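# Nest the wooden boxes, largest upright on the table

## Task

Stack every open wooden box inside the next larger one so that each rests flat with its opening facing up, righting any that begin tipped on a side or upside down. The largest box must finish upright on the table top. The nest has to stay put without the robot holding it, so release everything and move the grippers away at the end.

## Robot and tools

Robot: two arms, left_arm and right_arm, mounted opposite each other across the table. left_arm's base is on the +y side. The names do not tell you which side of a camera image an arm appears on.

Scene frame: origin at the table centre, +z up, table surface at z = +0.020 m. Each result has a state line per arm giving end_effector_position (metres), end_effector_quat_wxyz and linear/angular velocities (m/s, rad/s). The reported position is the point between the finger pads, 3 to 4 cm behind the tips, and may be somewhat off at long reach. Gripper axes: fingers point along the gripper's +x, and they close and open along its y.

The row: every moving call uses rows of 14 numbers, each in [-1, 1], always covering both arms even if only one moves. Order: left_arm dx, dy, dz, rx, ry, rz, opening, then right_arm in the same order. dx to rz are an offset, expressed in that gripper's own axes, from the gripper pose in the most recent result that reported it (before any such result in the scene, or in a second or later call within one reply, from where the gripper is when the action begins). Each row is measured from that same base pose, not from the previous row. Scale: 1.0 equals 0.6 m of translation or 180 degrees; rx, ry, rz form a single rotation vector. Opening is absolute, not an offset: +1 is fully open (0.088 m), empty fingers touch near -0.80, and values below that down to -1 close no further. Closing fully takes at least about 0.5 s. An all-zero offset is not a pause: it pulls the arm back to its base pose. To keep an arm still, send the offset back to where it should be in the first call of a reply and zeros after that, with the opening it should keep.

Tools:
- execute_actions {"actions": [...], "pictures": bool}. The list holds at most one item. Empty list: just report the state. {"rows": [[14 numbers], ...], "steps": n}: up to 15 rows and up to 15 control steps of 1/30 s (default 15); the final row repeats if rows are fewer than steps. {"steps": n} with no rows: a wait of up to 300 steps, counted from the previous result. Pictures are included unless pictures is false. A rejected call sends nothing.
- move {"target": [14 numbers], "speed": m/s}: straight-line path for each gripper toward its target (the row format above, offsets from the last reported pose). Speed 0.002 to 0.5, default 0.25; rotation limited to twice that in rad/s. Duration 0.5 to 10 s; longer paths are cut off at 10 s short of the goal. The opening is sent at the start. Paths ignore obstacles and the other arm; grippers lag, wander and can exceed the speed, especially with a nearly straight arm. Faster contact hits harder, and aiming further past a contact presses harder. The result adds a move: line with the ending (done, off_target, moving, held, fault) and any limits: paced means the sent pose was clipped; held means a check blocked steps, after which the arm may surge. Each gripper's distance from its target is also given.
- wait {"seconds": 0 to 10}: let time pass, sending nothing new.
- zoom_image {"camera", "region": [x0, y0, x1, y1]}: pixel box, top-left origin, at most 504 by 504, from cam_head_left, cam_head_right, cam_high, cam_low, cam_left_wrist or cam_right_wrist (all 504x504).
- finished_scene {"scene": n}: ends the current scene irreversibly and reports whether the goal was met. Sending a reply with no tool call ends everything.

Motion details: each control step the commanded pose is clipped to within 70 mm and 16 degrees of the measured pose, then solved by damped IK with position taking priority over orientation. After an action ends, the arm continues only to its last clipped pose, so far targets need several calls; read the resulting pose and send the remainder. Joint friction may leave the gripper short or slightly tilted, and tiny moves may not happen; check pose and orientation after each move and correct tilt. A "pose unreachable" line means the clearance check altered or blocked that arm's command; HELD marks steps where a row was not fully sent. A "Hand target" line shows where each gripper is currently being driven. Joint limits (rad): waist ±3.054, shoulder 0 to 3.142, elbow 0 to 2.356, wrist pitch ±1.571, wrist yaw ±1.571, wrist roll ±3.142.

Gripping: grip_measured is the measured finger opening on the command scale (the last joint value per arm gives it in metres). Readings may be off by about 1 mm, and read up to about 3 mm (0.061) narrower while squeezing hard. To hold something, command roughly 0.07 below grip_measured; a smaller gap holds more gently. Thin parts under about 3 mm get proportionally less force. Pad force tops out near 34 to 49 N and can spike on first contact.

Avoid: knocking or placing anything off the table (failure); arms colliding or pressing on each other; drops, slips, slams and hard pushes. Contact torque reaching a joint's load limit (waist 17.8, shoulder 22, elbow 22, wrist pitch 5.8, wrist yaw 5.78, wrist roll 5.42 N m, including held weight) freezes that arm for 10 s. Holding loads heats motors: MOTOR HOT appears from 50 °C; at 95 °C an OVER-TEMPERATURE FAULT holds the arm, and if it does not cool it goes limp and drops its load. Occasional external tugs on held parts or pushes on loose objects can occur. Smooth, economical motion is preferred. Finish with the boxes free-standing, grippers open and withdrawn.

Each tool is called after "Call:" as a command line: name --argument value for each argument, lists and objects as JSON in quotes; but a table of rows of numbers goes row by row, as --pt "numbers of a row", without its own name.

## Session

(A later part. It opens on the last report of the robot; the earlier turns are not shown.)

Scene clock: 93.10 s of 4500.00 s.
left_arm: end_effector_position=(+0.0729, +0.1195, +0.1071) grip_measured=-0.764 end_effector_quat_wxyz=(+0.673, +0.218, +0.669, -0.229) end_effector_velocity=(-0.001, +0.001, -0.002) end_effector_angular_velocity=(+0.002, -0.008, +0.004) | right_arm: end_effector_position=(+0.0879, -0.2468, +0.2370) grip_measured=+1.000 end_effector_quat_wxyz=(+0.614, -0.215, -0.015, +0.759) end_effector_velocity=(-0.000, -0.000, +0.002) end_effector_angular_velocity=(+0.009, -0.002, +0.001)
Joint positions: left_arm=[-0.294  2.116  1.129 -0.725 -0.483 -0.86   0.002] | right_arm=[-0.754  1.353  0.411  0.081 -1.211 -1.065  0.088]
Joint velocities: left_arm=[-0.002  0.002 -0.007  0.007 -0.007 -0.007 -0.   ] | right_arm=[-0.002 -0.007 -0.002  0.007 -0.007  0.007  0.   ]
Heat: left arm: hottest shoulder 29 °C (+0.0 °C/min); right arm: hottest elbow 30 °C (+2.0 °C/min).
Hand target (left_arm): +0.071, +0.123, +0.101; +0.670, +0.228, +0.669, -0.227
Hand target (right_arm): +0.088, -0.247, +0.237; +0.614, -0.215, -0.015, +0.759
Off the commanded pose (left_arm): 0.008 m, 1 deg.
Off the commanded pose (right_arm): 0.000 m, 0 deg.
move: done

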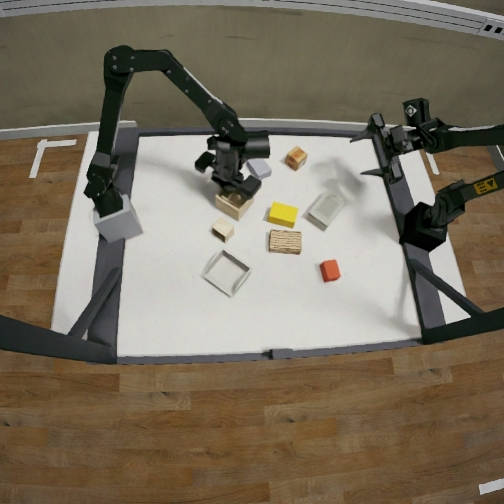

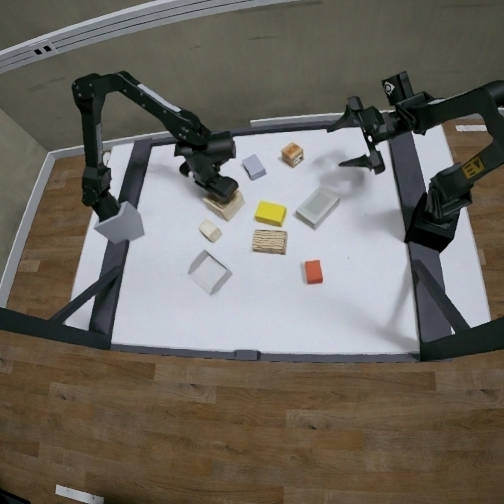

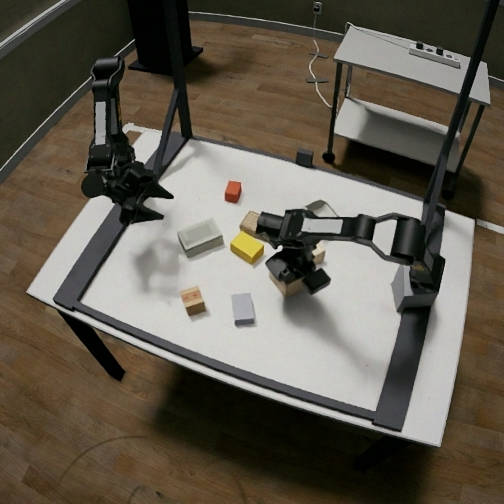

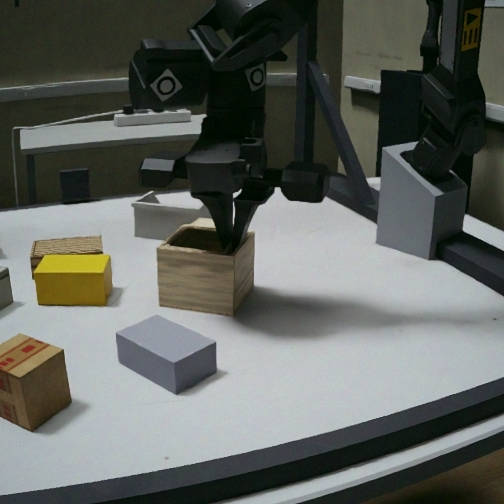

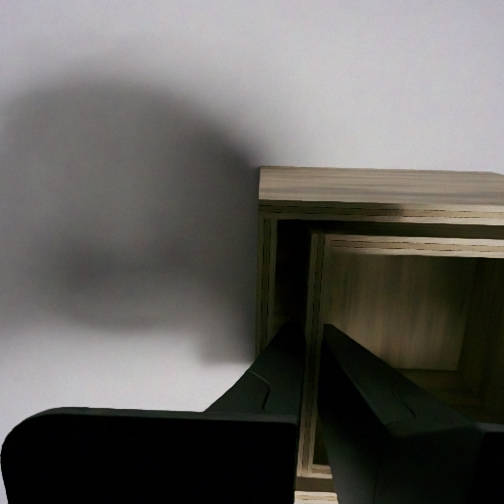

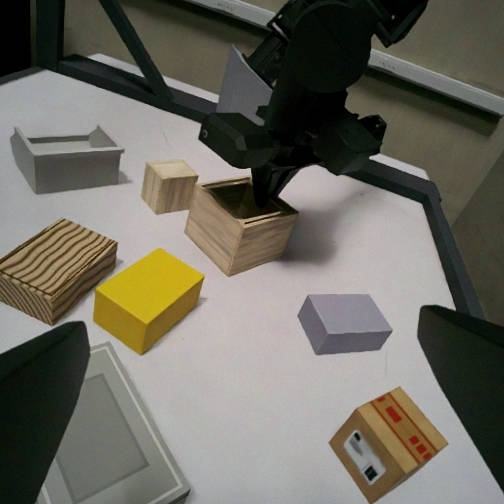

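A bit further, release slightly, lift.

Call:
move --target '[0.018,0.002,-0.006,0,0,0.004,-0.9,0,0,0,0,0,0,1]' --speed 0.02

Call:
move --target '[0,0,0,0,0,0,-0.66,0,0,0,0,0,0,1]'

Call:
move --target '[-0.13,0,0,0,0,0,-0.66,0,0,0,0,0,0,1]' --speed 0.08

Scene clock: 96.17 s of 4500.00 s.
left_arm: end_effector_position=(+0.0722, +0.1194, +0.1055) grip_measured=-0.764 end_effector_quat_wxyz=(+0.676, +0.216, +0.666, -0.230) end_effector_velocity=(-0.000, +0.004, -0.000) end_effector_angular_velocity=(+0.010, -0.007, -0.000) | right_arm: end_effector_position=(+0.0879, -0.2468, +0.2370) grip_measured=+1.000 end_effector_quat_wxyz=(+0.614, -0.215, -0.015, +0.759) end_effector_velocity=(-0.000, -0.002, +0.001) end_effector_angular_velocity=(+0.008, -0.016, +0.004)
Joint positions: left_arm=[-0.296  2.116  1.118 -0.707 -0.49  -0.86   0.002] | right_arm=[-0.754  1.353  0.411  0.081 -1.211 -1.065  0.088]
Joint velocities: left_arm=[-0.002 -0.002 -0.007 -0.007 -0.007 -0.007 -0.   ] | right_arm=[-0.007 -0.007 -0.002 -0.007 -0.007 -0.022  0.   ]
Heat: left arm: hottest shoulder 29 °C (+0.0 °C/min); right arm: hottest elbow 30 °C (+2.0 °C/min).
Hand target (left_arm): +0.071, +0.123, +0.096; +0.674, +0.222, +0.668, -0.225
Hand target (right_arm): +0.088, -0.247, +0.237; +0.614, -0.215, -0.015, +0.759
Off the commanded pose (left_arm): 0.010 m, 1 deg.
Off the commanded pose (right_arm): 0.000 m, 0 deg.
move: off_target (left_arm)

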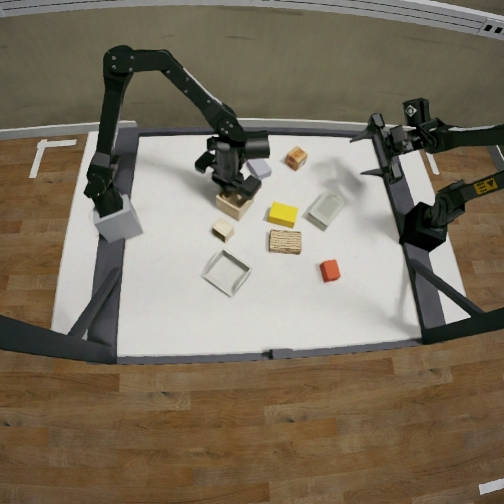

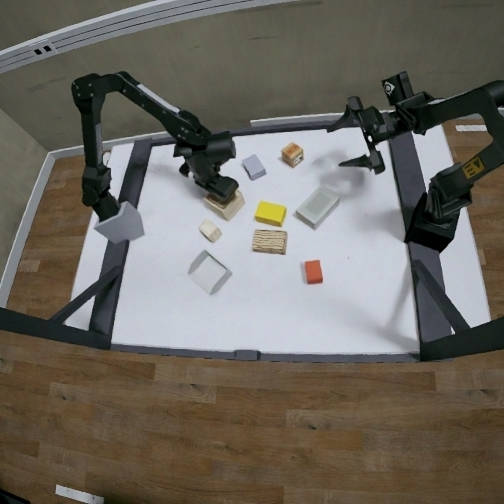

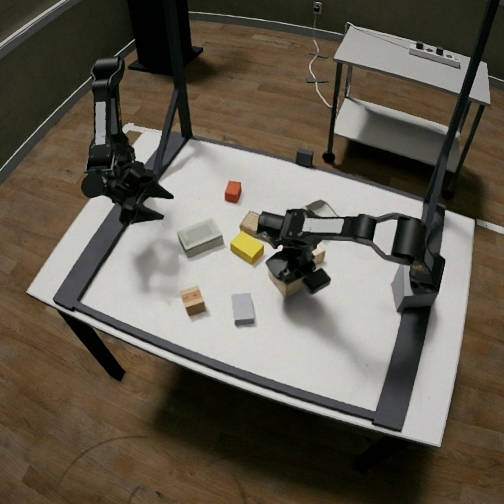

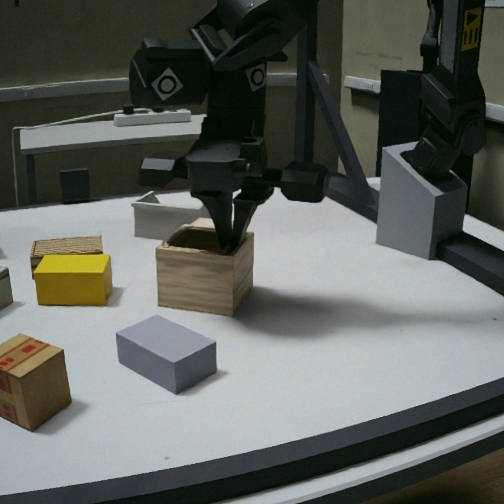

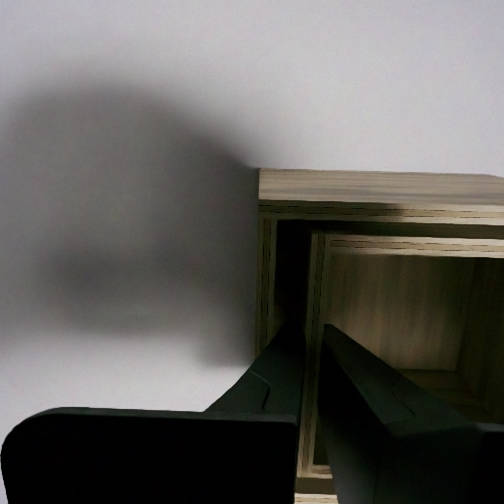

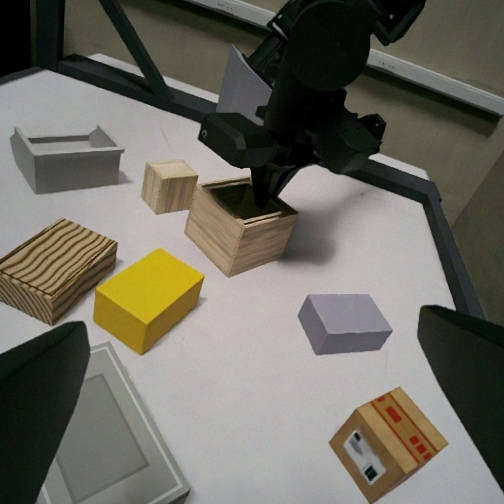

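Scene clock: 96.67 s of 4500.00 s.
left_arm: end_effector_position=(+0.0717, +0.1186, +0.1063) grip_measured=-0.664 end_effector_quat_wxyz=(+0.677, +0.216, +0.664, -0.232) end_effector_velocity=(-0.000, +0.002, -0.001) end_effector_angular_velocity=(+0.010, -0.007, -0.000) | right_arm: end_effector_position=(+0.0879, -0.2468, +0.2370) grip_measured=+1.000 end_effector_quat_wxyz=(+0.614, -0.215, -0.015, +0.759) end_effector_velocity=(-0.003, -0.001, -0.001) end_effector_angular_velocity=(-0.003, +0.016, +0.004)
Joint positions: left_arm=[-0.3    2.116  1.118 -0.705 -0.491 -0.86   0.006] | right_arm=[-0.754  1.353  0.411  0.081 -1.211 -1.065  0.088]
Joint velocities: left_arm=[-0.002  0.002 -0.002 -0.007 -0.007 -0.007  0.   ] | right_arm=[-0.002 -0.002 -0.002 -0.022 -0.007 -0.007  0.   ]
Heat: left arm: hottest shoulder 29 °C (+0.0 °C/min); right arm: hottest elbow 30 °C (+2.0 °C/min).
Hand target (left_arm): +0.072, +0.119, +0.106; +0.676, +0.216, +0.666, -0.230
Hand target (right_arm): +0.088, -0.247, +0.237; +0.614, -0.215, -0.015, +0.759
Off the commanded pose (left_arm): 0.001 m, 0 deg.
Off the commanded pose (right_arm): 0.000 m, 0 deg.
move: done

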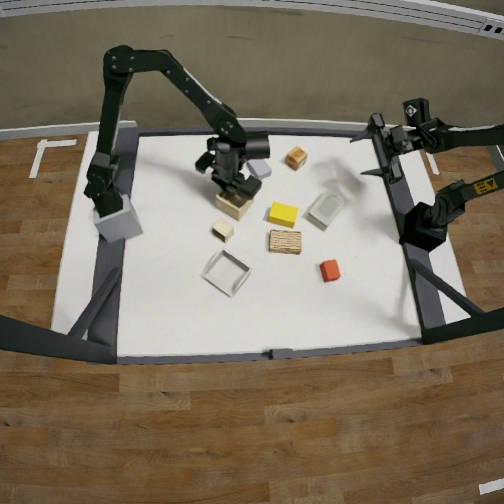

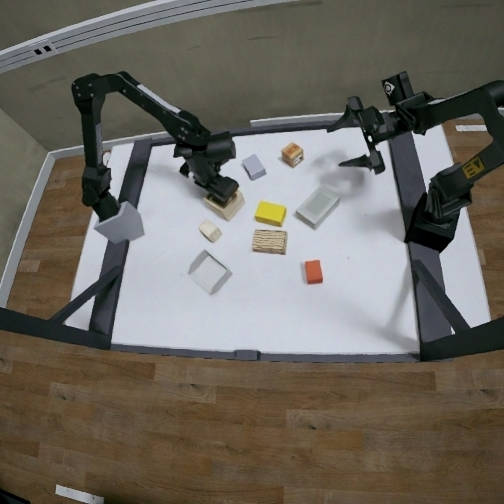

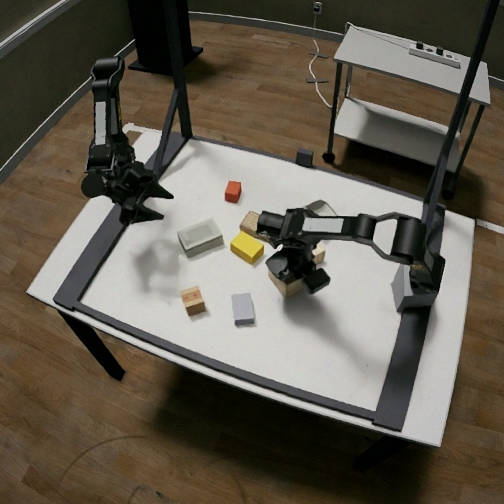

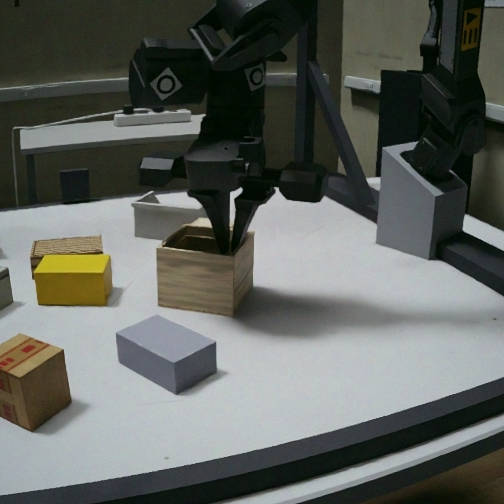

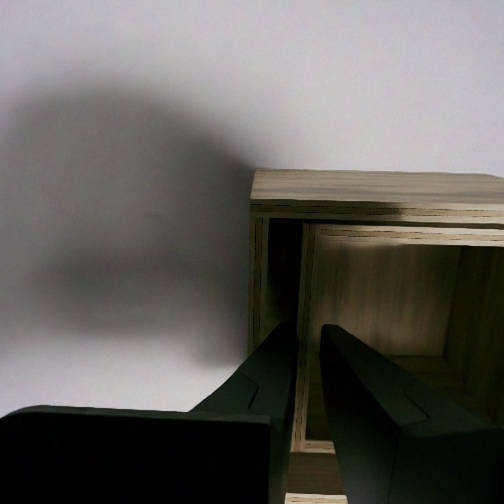

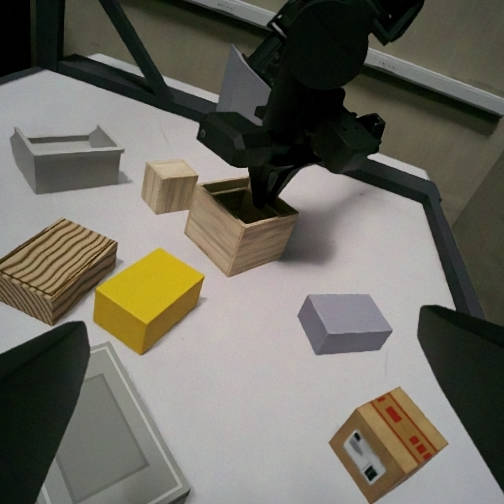

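Scene clock: 98.00 s of 4500.00 s.
left_arm: end_effector_position=(+0.0708, +0.1230, +0.1788) grip_measured=-0.663 end_effector_quat_wxyz=(+0.676, +0.226, +0.662, -0.230) end_effector_velocity=(+0.002, +0.002, -0.000) end_effector_angular_velocity=(+0.007, -0.007, +0.006) | right_arm: end_effector_position=(+0.0879, -0.2468, +0.2370) grip_measured=+1.000 end_effector_quat_wxyz=(+0.614, -0.215, -0.015, +0.759) end_effector_velocity=(-0.002, -0.000, -0.001) end_effector_angular_velocity=(+0.003, -0.007, +0.014)
Joint positions: left_arm=[-0.404  2.02   1.269 -1.023 -0.481 -0.972  0.007] | right_arm=[-0.754  1.353  0.411  0.081 -1.211 -1.065  0.088]
Joint velocities: left_arm=[ 0.002 -0.002 -0.002 -0.007 -0.007 -0.007 -0.   ] | right_arm=[ 0.002  0.002 -0.002 -0.007 -0.007 -0.022  0.   ]
Heat: left arm: hottest shoulder 30 °C (+1.0 °C/min); right arm: hottest elbow 30 °C (+1.0 °C/min).
Hand target (left_arm): +0.072, +0.121, +0.184; +0.678, +0.216, +0.664, -0.232
Hand target (right_arm): +0.088, -0.247, +0.237; +0.614, -0.215, -0.015, +0.759
Off the commanded pose (left_arm): 0.006 m, 1 deg.
Off the commanded pose (right_arm): 0.000 m, 0 deg.
move: done

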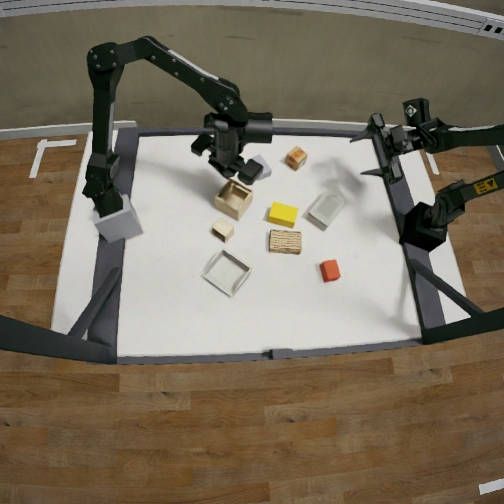

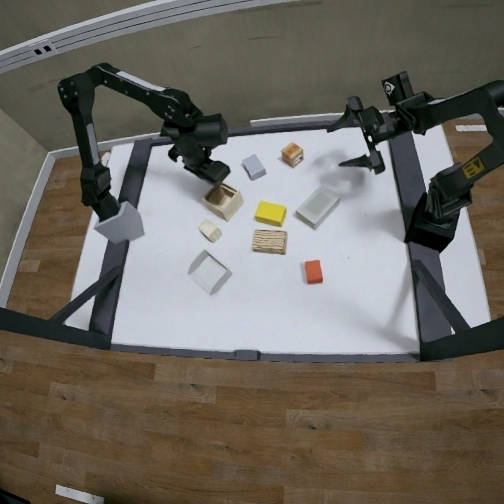

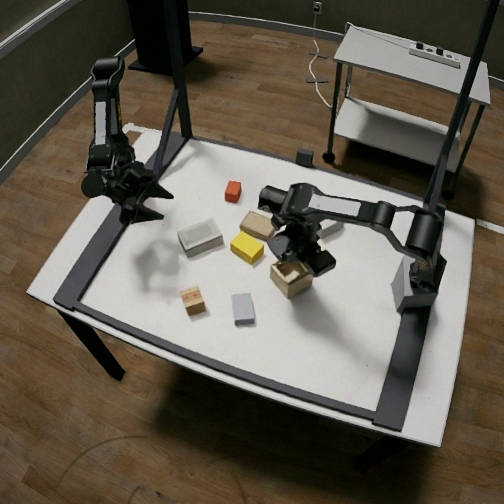

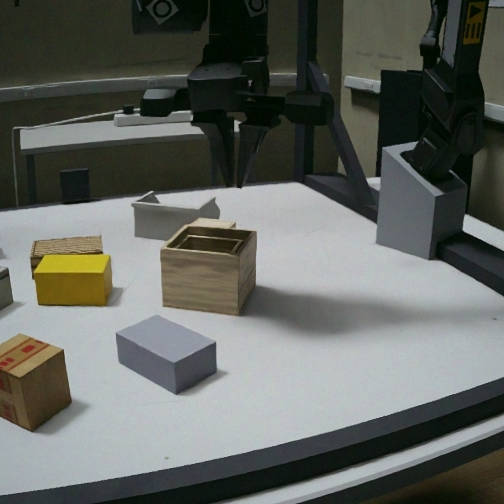

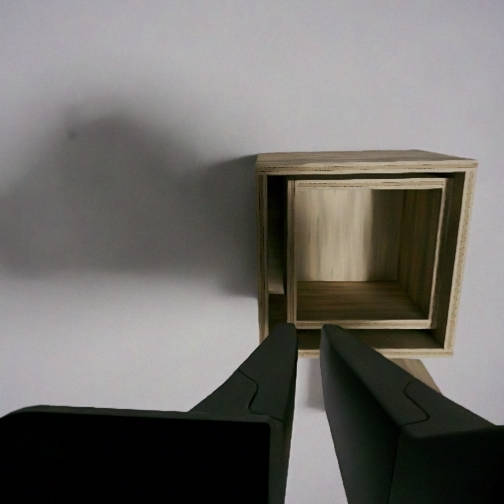

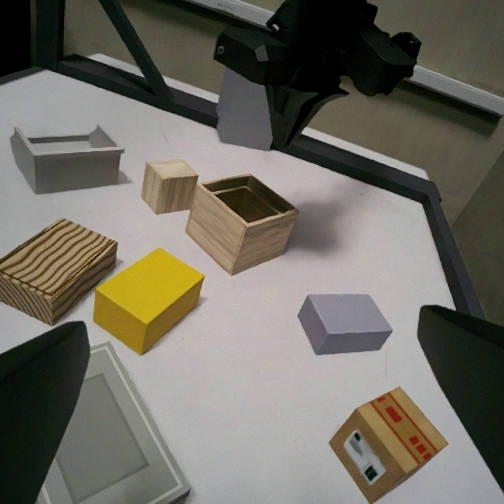

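Call:
move --target '[0.145,-0.045,-0.318,0.038,-0.298,-0.02,-0.35,0,0,0,0,0,0,1]'

Scene clock: 108.83 s of 4500.00 s.
left_arm: end_effector_position=(-0.0941, +0.2117, +0.0921) grip_measured=-0.353 end_effector_quat_wxyz=(+0.883, +0.112, +0.276, -0.363) end_effector_velocity=(+0.001, -0.001, +0.004) end_effector_angular_velocity=(-0.021, -0.017, +0.009) | right_arm: end_effector_position=(+0.0879, -0.2468, +0.2370) grip_measured=+1.000 end_effector_quat_wxyz=(+0.614, -0.215, -0.015, +0.759) end_effector_velocity=(-0.003, -0.001, -0.001) end_effector_angular_velocity=(-0.005, +0.029, -0.001)
Joint positions: left_arm=[-1.297  2.599  0.84  -0.581 -1.075 -1.908  0.022] | right_arm=[-0.754  1.353  0.411  0.081 -1.211 -1.065  0.088]
Joint velocities: left_arm=[-0.002  0.007  0.012 -0.037 -0.022 -0.037  0.   ] | right_arm=[-0.002 -0.002 -0.002 -0.022 -0.007  0.007  0.   ]
Heat: left arm: hottest shoulder 30 °C (+1.0 °C/min); right arm: hottest elbow 30 °C (+1.0 °C/min).
Hand target (left_arm): -0.095, +0.212, +0.090; +0.884, +0.114, +0.271, -0.363
Hand target (right_arm): +0.088, -0.247, +0.237; +0.614, -0.215, -0.015, +0.759
Off the commanded pose (left_arm): 0.007 m, 1 deg.
Off the commanded pose (right_arm): 0.000 m, 0 deg.
After step 90, 5.47 s passed at rest.
move: done

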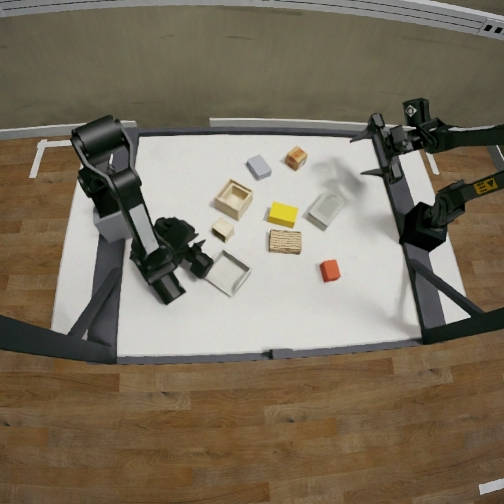

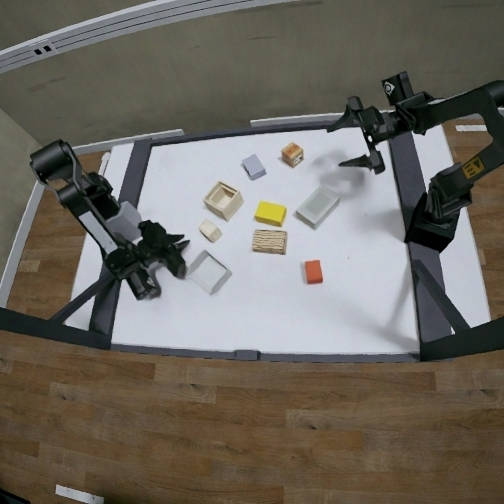

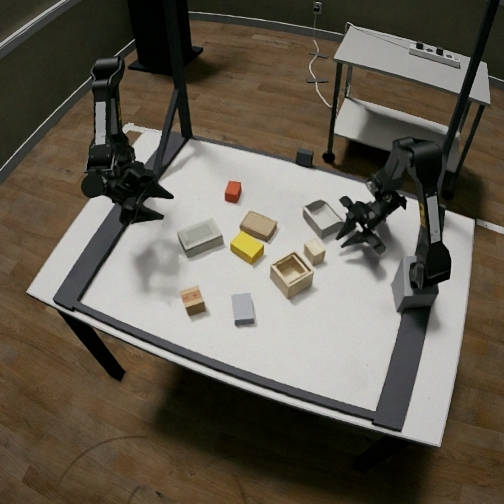

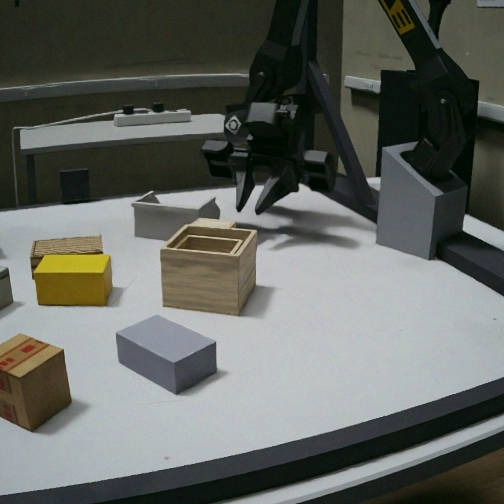

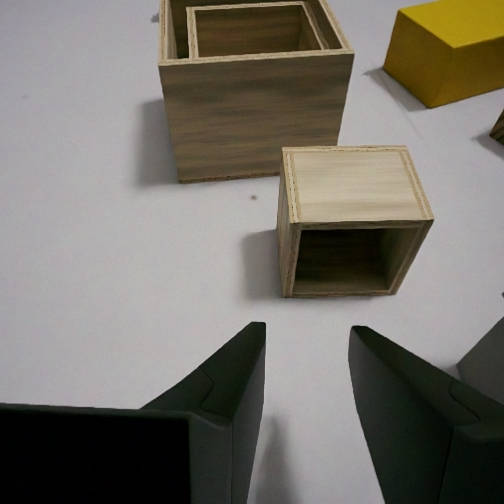

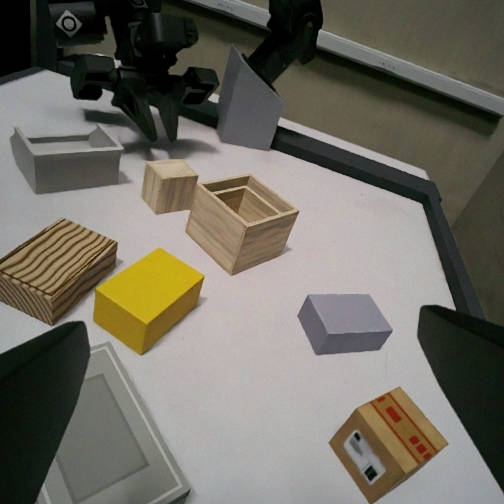

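Call:
move --target '[0.085,0,-0.004,-0.01,0,0.014,-0.35,0,0,0,0,0,0,1]' --speed 0.06

Scene clock: 111.67 s of 4500.00 s.
left_arm: end_effector_position=(-0.0688, +0.1812, +0.0642) grip_measured=-0.353 end_effector_quat_wxyz=(+0.891, +0.096, +0.286, -0.338) end_effector_velocity=(+0.001, +0.002, -0.004) end_effector_angular_velocity=(+0.016, -0.003, -0.015) | right_arm: end_effector_position=(+0.0879, -0.2468, +0.2370) grip_measured=+1.000 end_effector_quat_wxyz=(+0.614, -0.215, -0.015, +0.759) end_effector_velocity=(-0.002, -0.002, -0.004) end_effector_angular_velocity=(-0.016, +0.010, -0.003)
Joint positions: left_arm=[-1.084  2.638  0.786 -0.202 -1.188 -1.628  0.022] | right_arm=[-0.754  1.353  0.411  0.081 -1.211 -1.065  0.088]
Joint velocities: left_arm=[ 0.002  0.002 -0.017  0.037  0.007  0.037  0.   ] | right_arm=[-0.002 -0.002 -0.002 -0.037  0.007 -0.022  0.   ]
Heat: left arm: hottest shoulder 30 °C (+2.0 °C/min); right arm: hottest elbow 30 °C (+1.0 °C/min).
Hand target (left_arm): -0.066, +0.184, +0.061; +0.892, +0.106, +0.280, -0.338
Hand target (right_arm): +0.088, -0.247, +0.237; +0.614, -0.215, -0.015, +0.759
Off the commanded pose (left_arm): 0.005 m, 1 deg.
Off the commanded pose (right_arm): 0.000 m, 0 deg.
move: done

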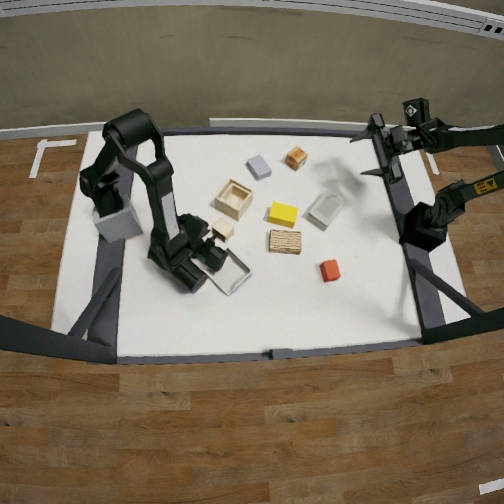

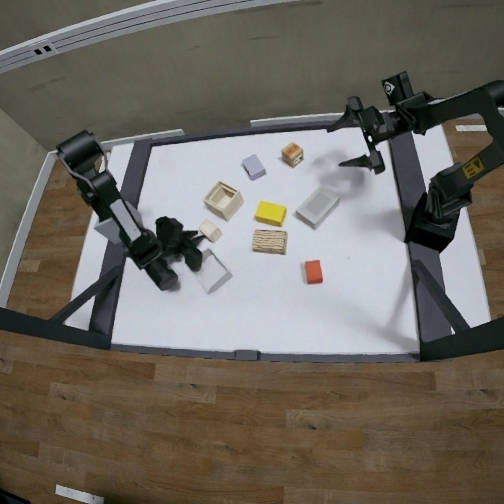

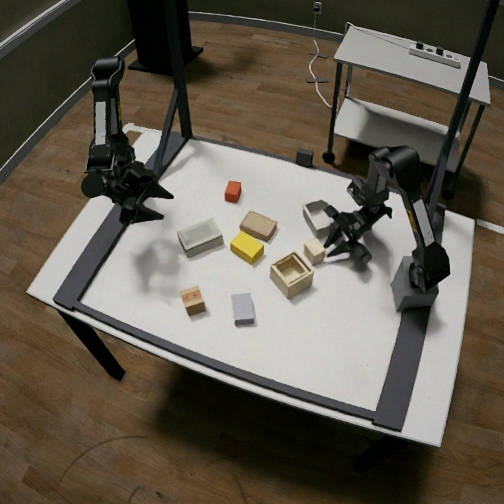

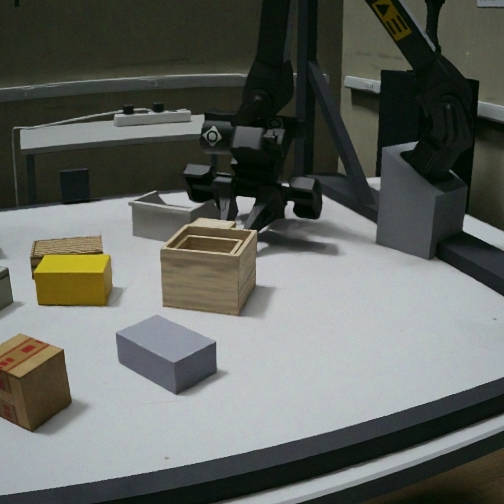

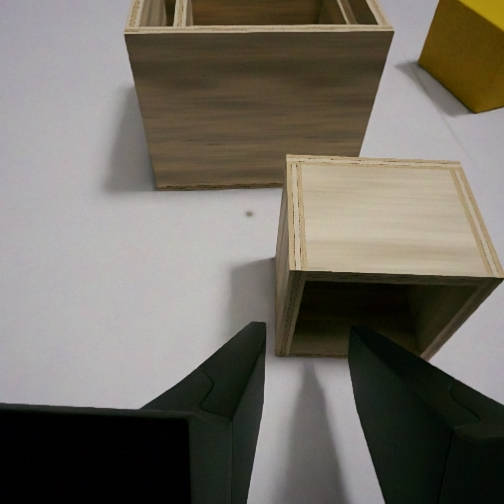

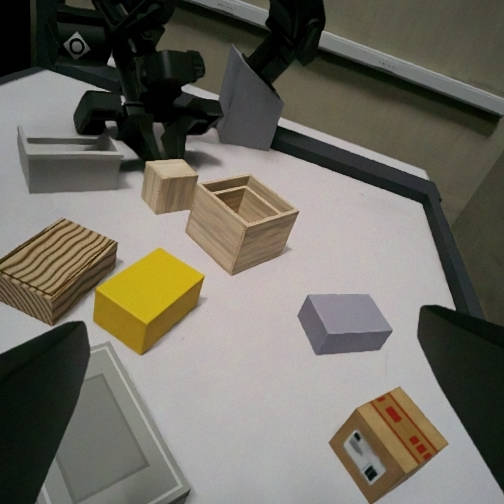

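Call:
move --target '[0.024,0.015,0.02,0,0,0,-0.35,0,0,0,0,0,0,1]' --speed 0.03

Scene clock: 114.13 s of 4500.00 s.
left_arm: end_effector_position=(-0.0506, +0.1771, +0.0621) grip_measured=-0.353 end_effector_quat_wxyz=(+0.891, +0.100, +0.287, -0.338) end_effector_velocity=(+0.003, +0.001, +0.003) end_effector_angular_velocity=(-0.010, -0.023, -0.009) | right_arm: end_effector_position=(+0.0879, -0.2468, +0.2370) grip_measured=+1.000 end_effector_quat_wxyz=(+0.614, -0.215, -0.015, +0.759) end_effector_velocity=(-0.004, -0.002, -0.002) end_effector_angular_velocity=(-0.003, +0.016, +0.004)
Joint positions: left_arm=[-1.003  2.593  0.693  0.035 -1.214 -1.42   0.022] | right_arm=[-0.754  1.353  0.411  0.081 -1.211 -1.065  0.088]
Joint velocities: left_arm=[-0.002 -0.007 -0.017  0.022 -0.022  0.022 -0.   ] | right_arm=[-0.002 -0.007 -0.007 -0.022 -0.007 -0.007  0.   ]
Heat: left arm: hottest shoulder 30 °C (+2.0 °C/min); right arm: hottest elbow 30 °C (+1.0 °C/min).
Hand target (left_arm): -0.049, +0.176, +0.065; +0.891, +0.097, +0.286, -0.338
Hand target (right_arm): +0.088, -0.247, +0.237; +0.614, -0.215, -0.015, +0.759
Off the commanded pose (left_arm): 0.004 m, 0 deg.
Off the commanded pose (right_arm): 0.000 m, 0 deg.
move: done

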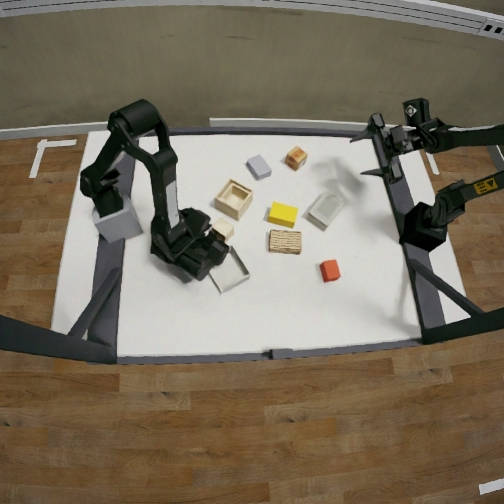

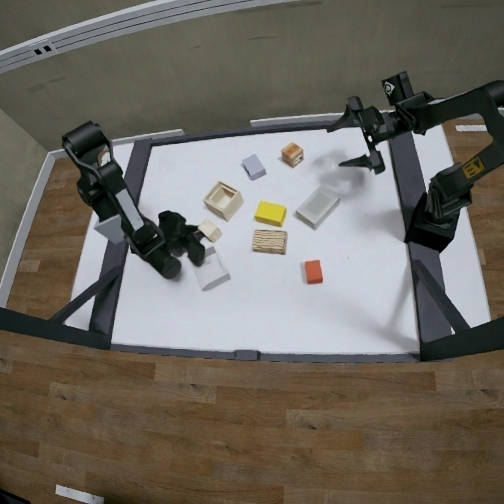

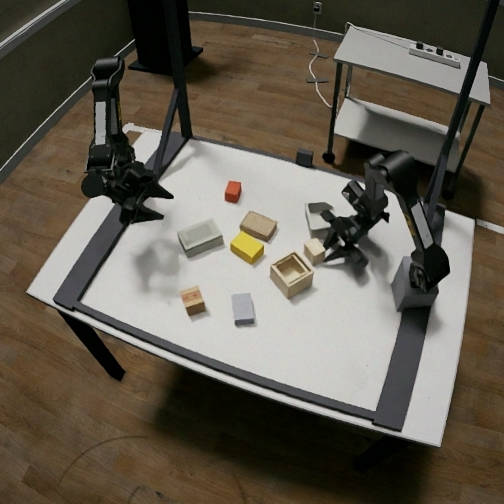

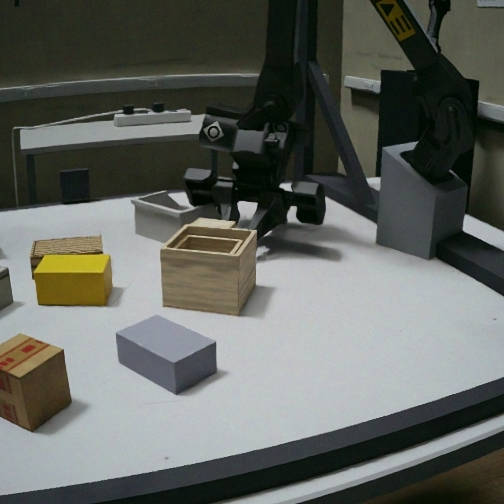

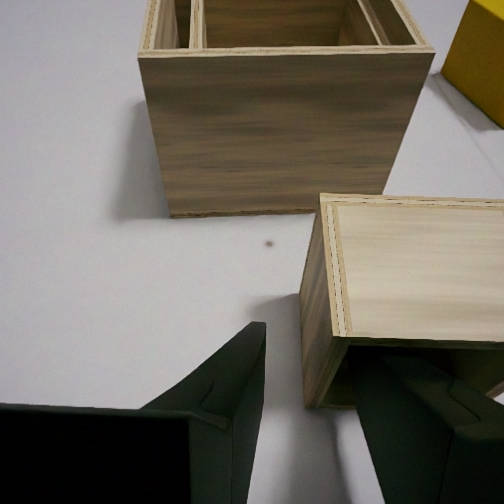

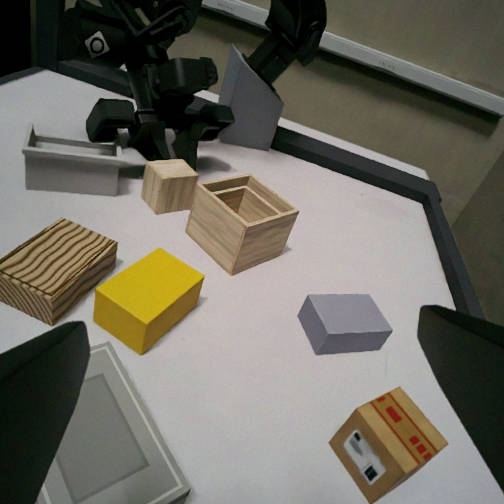

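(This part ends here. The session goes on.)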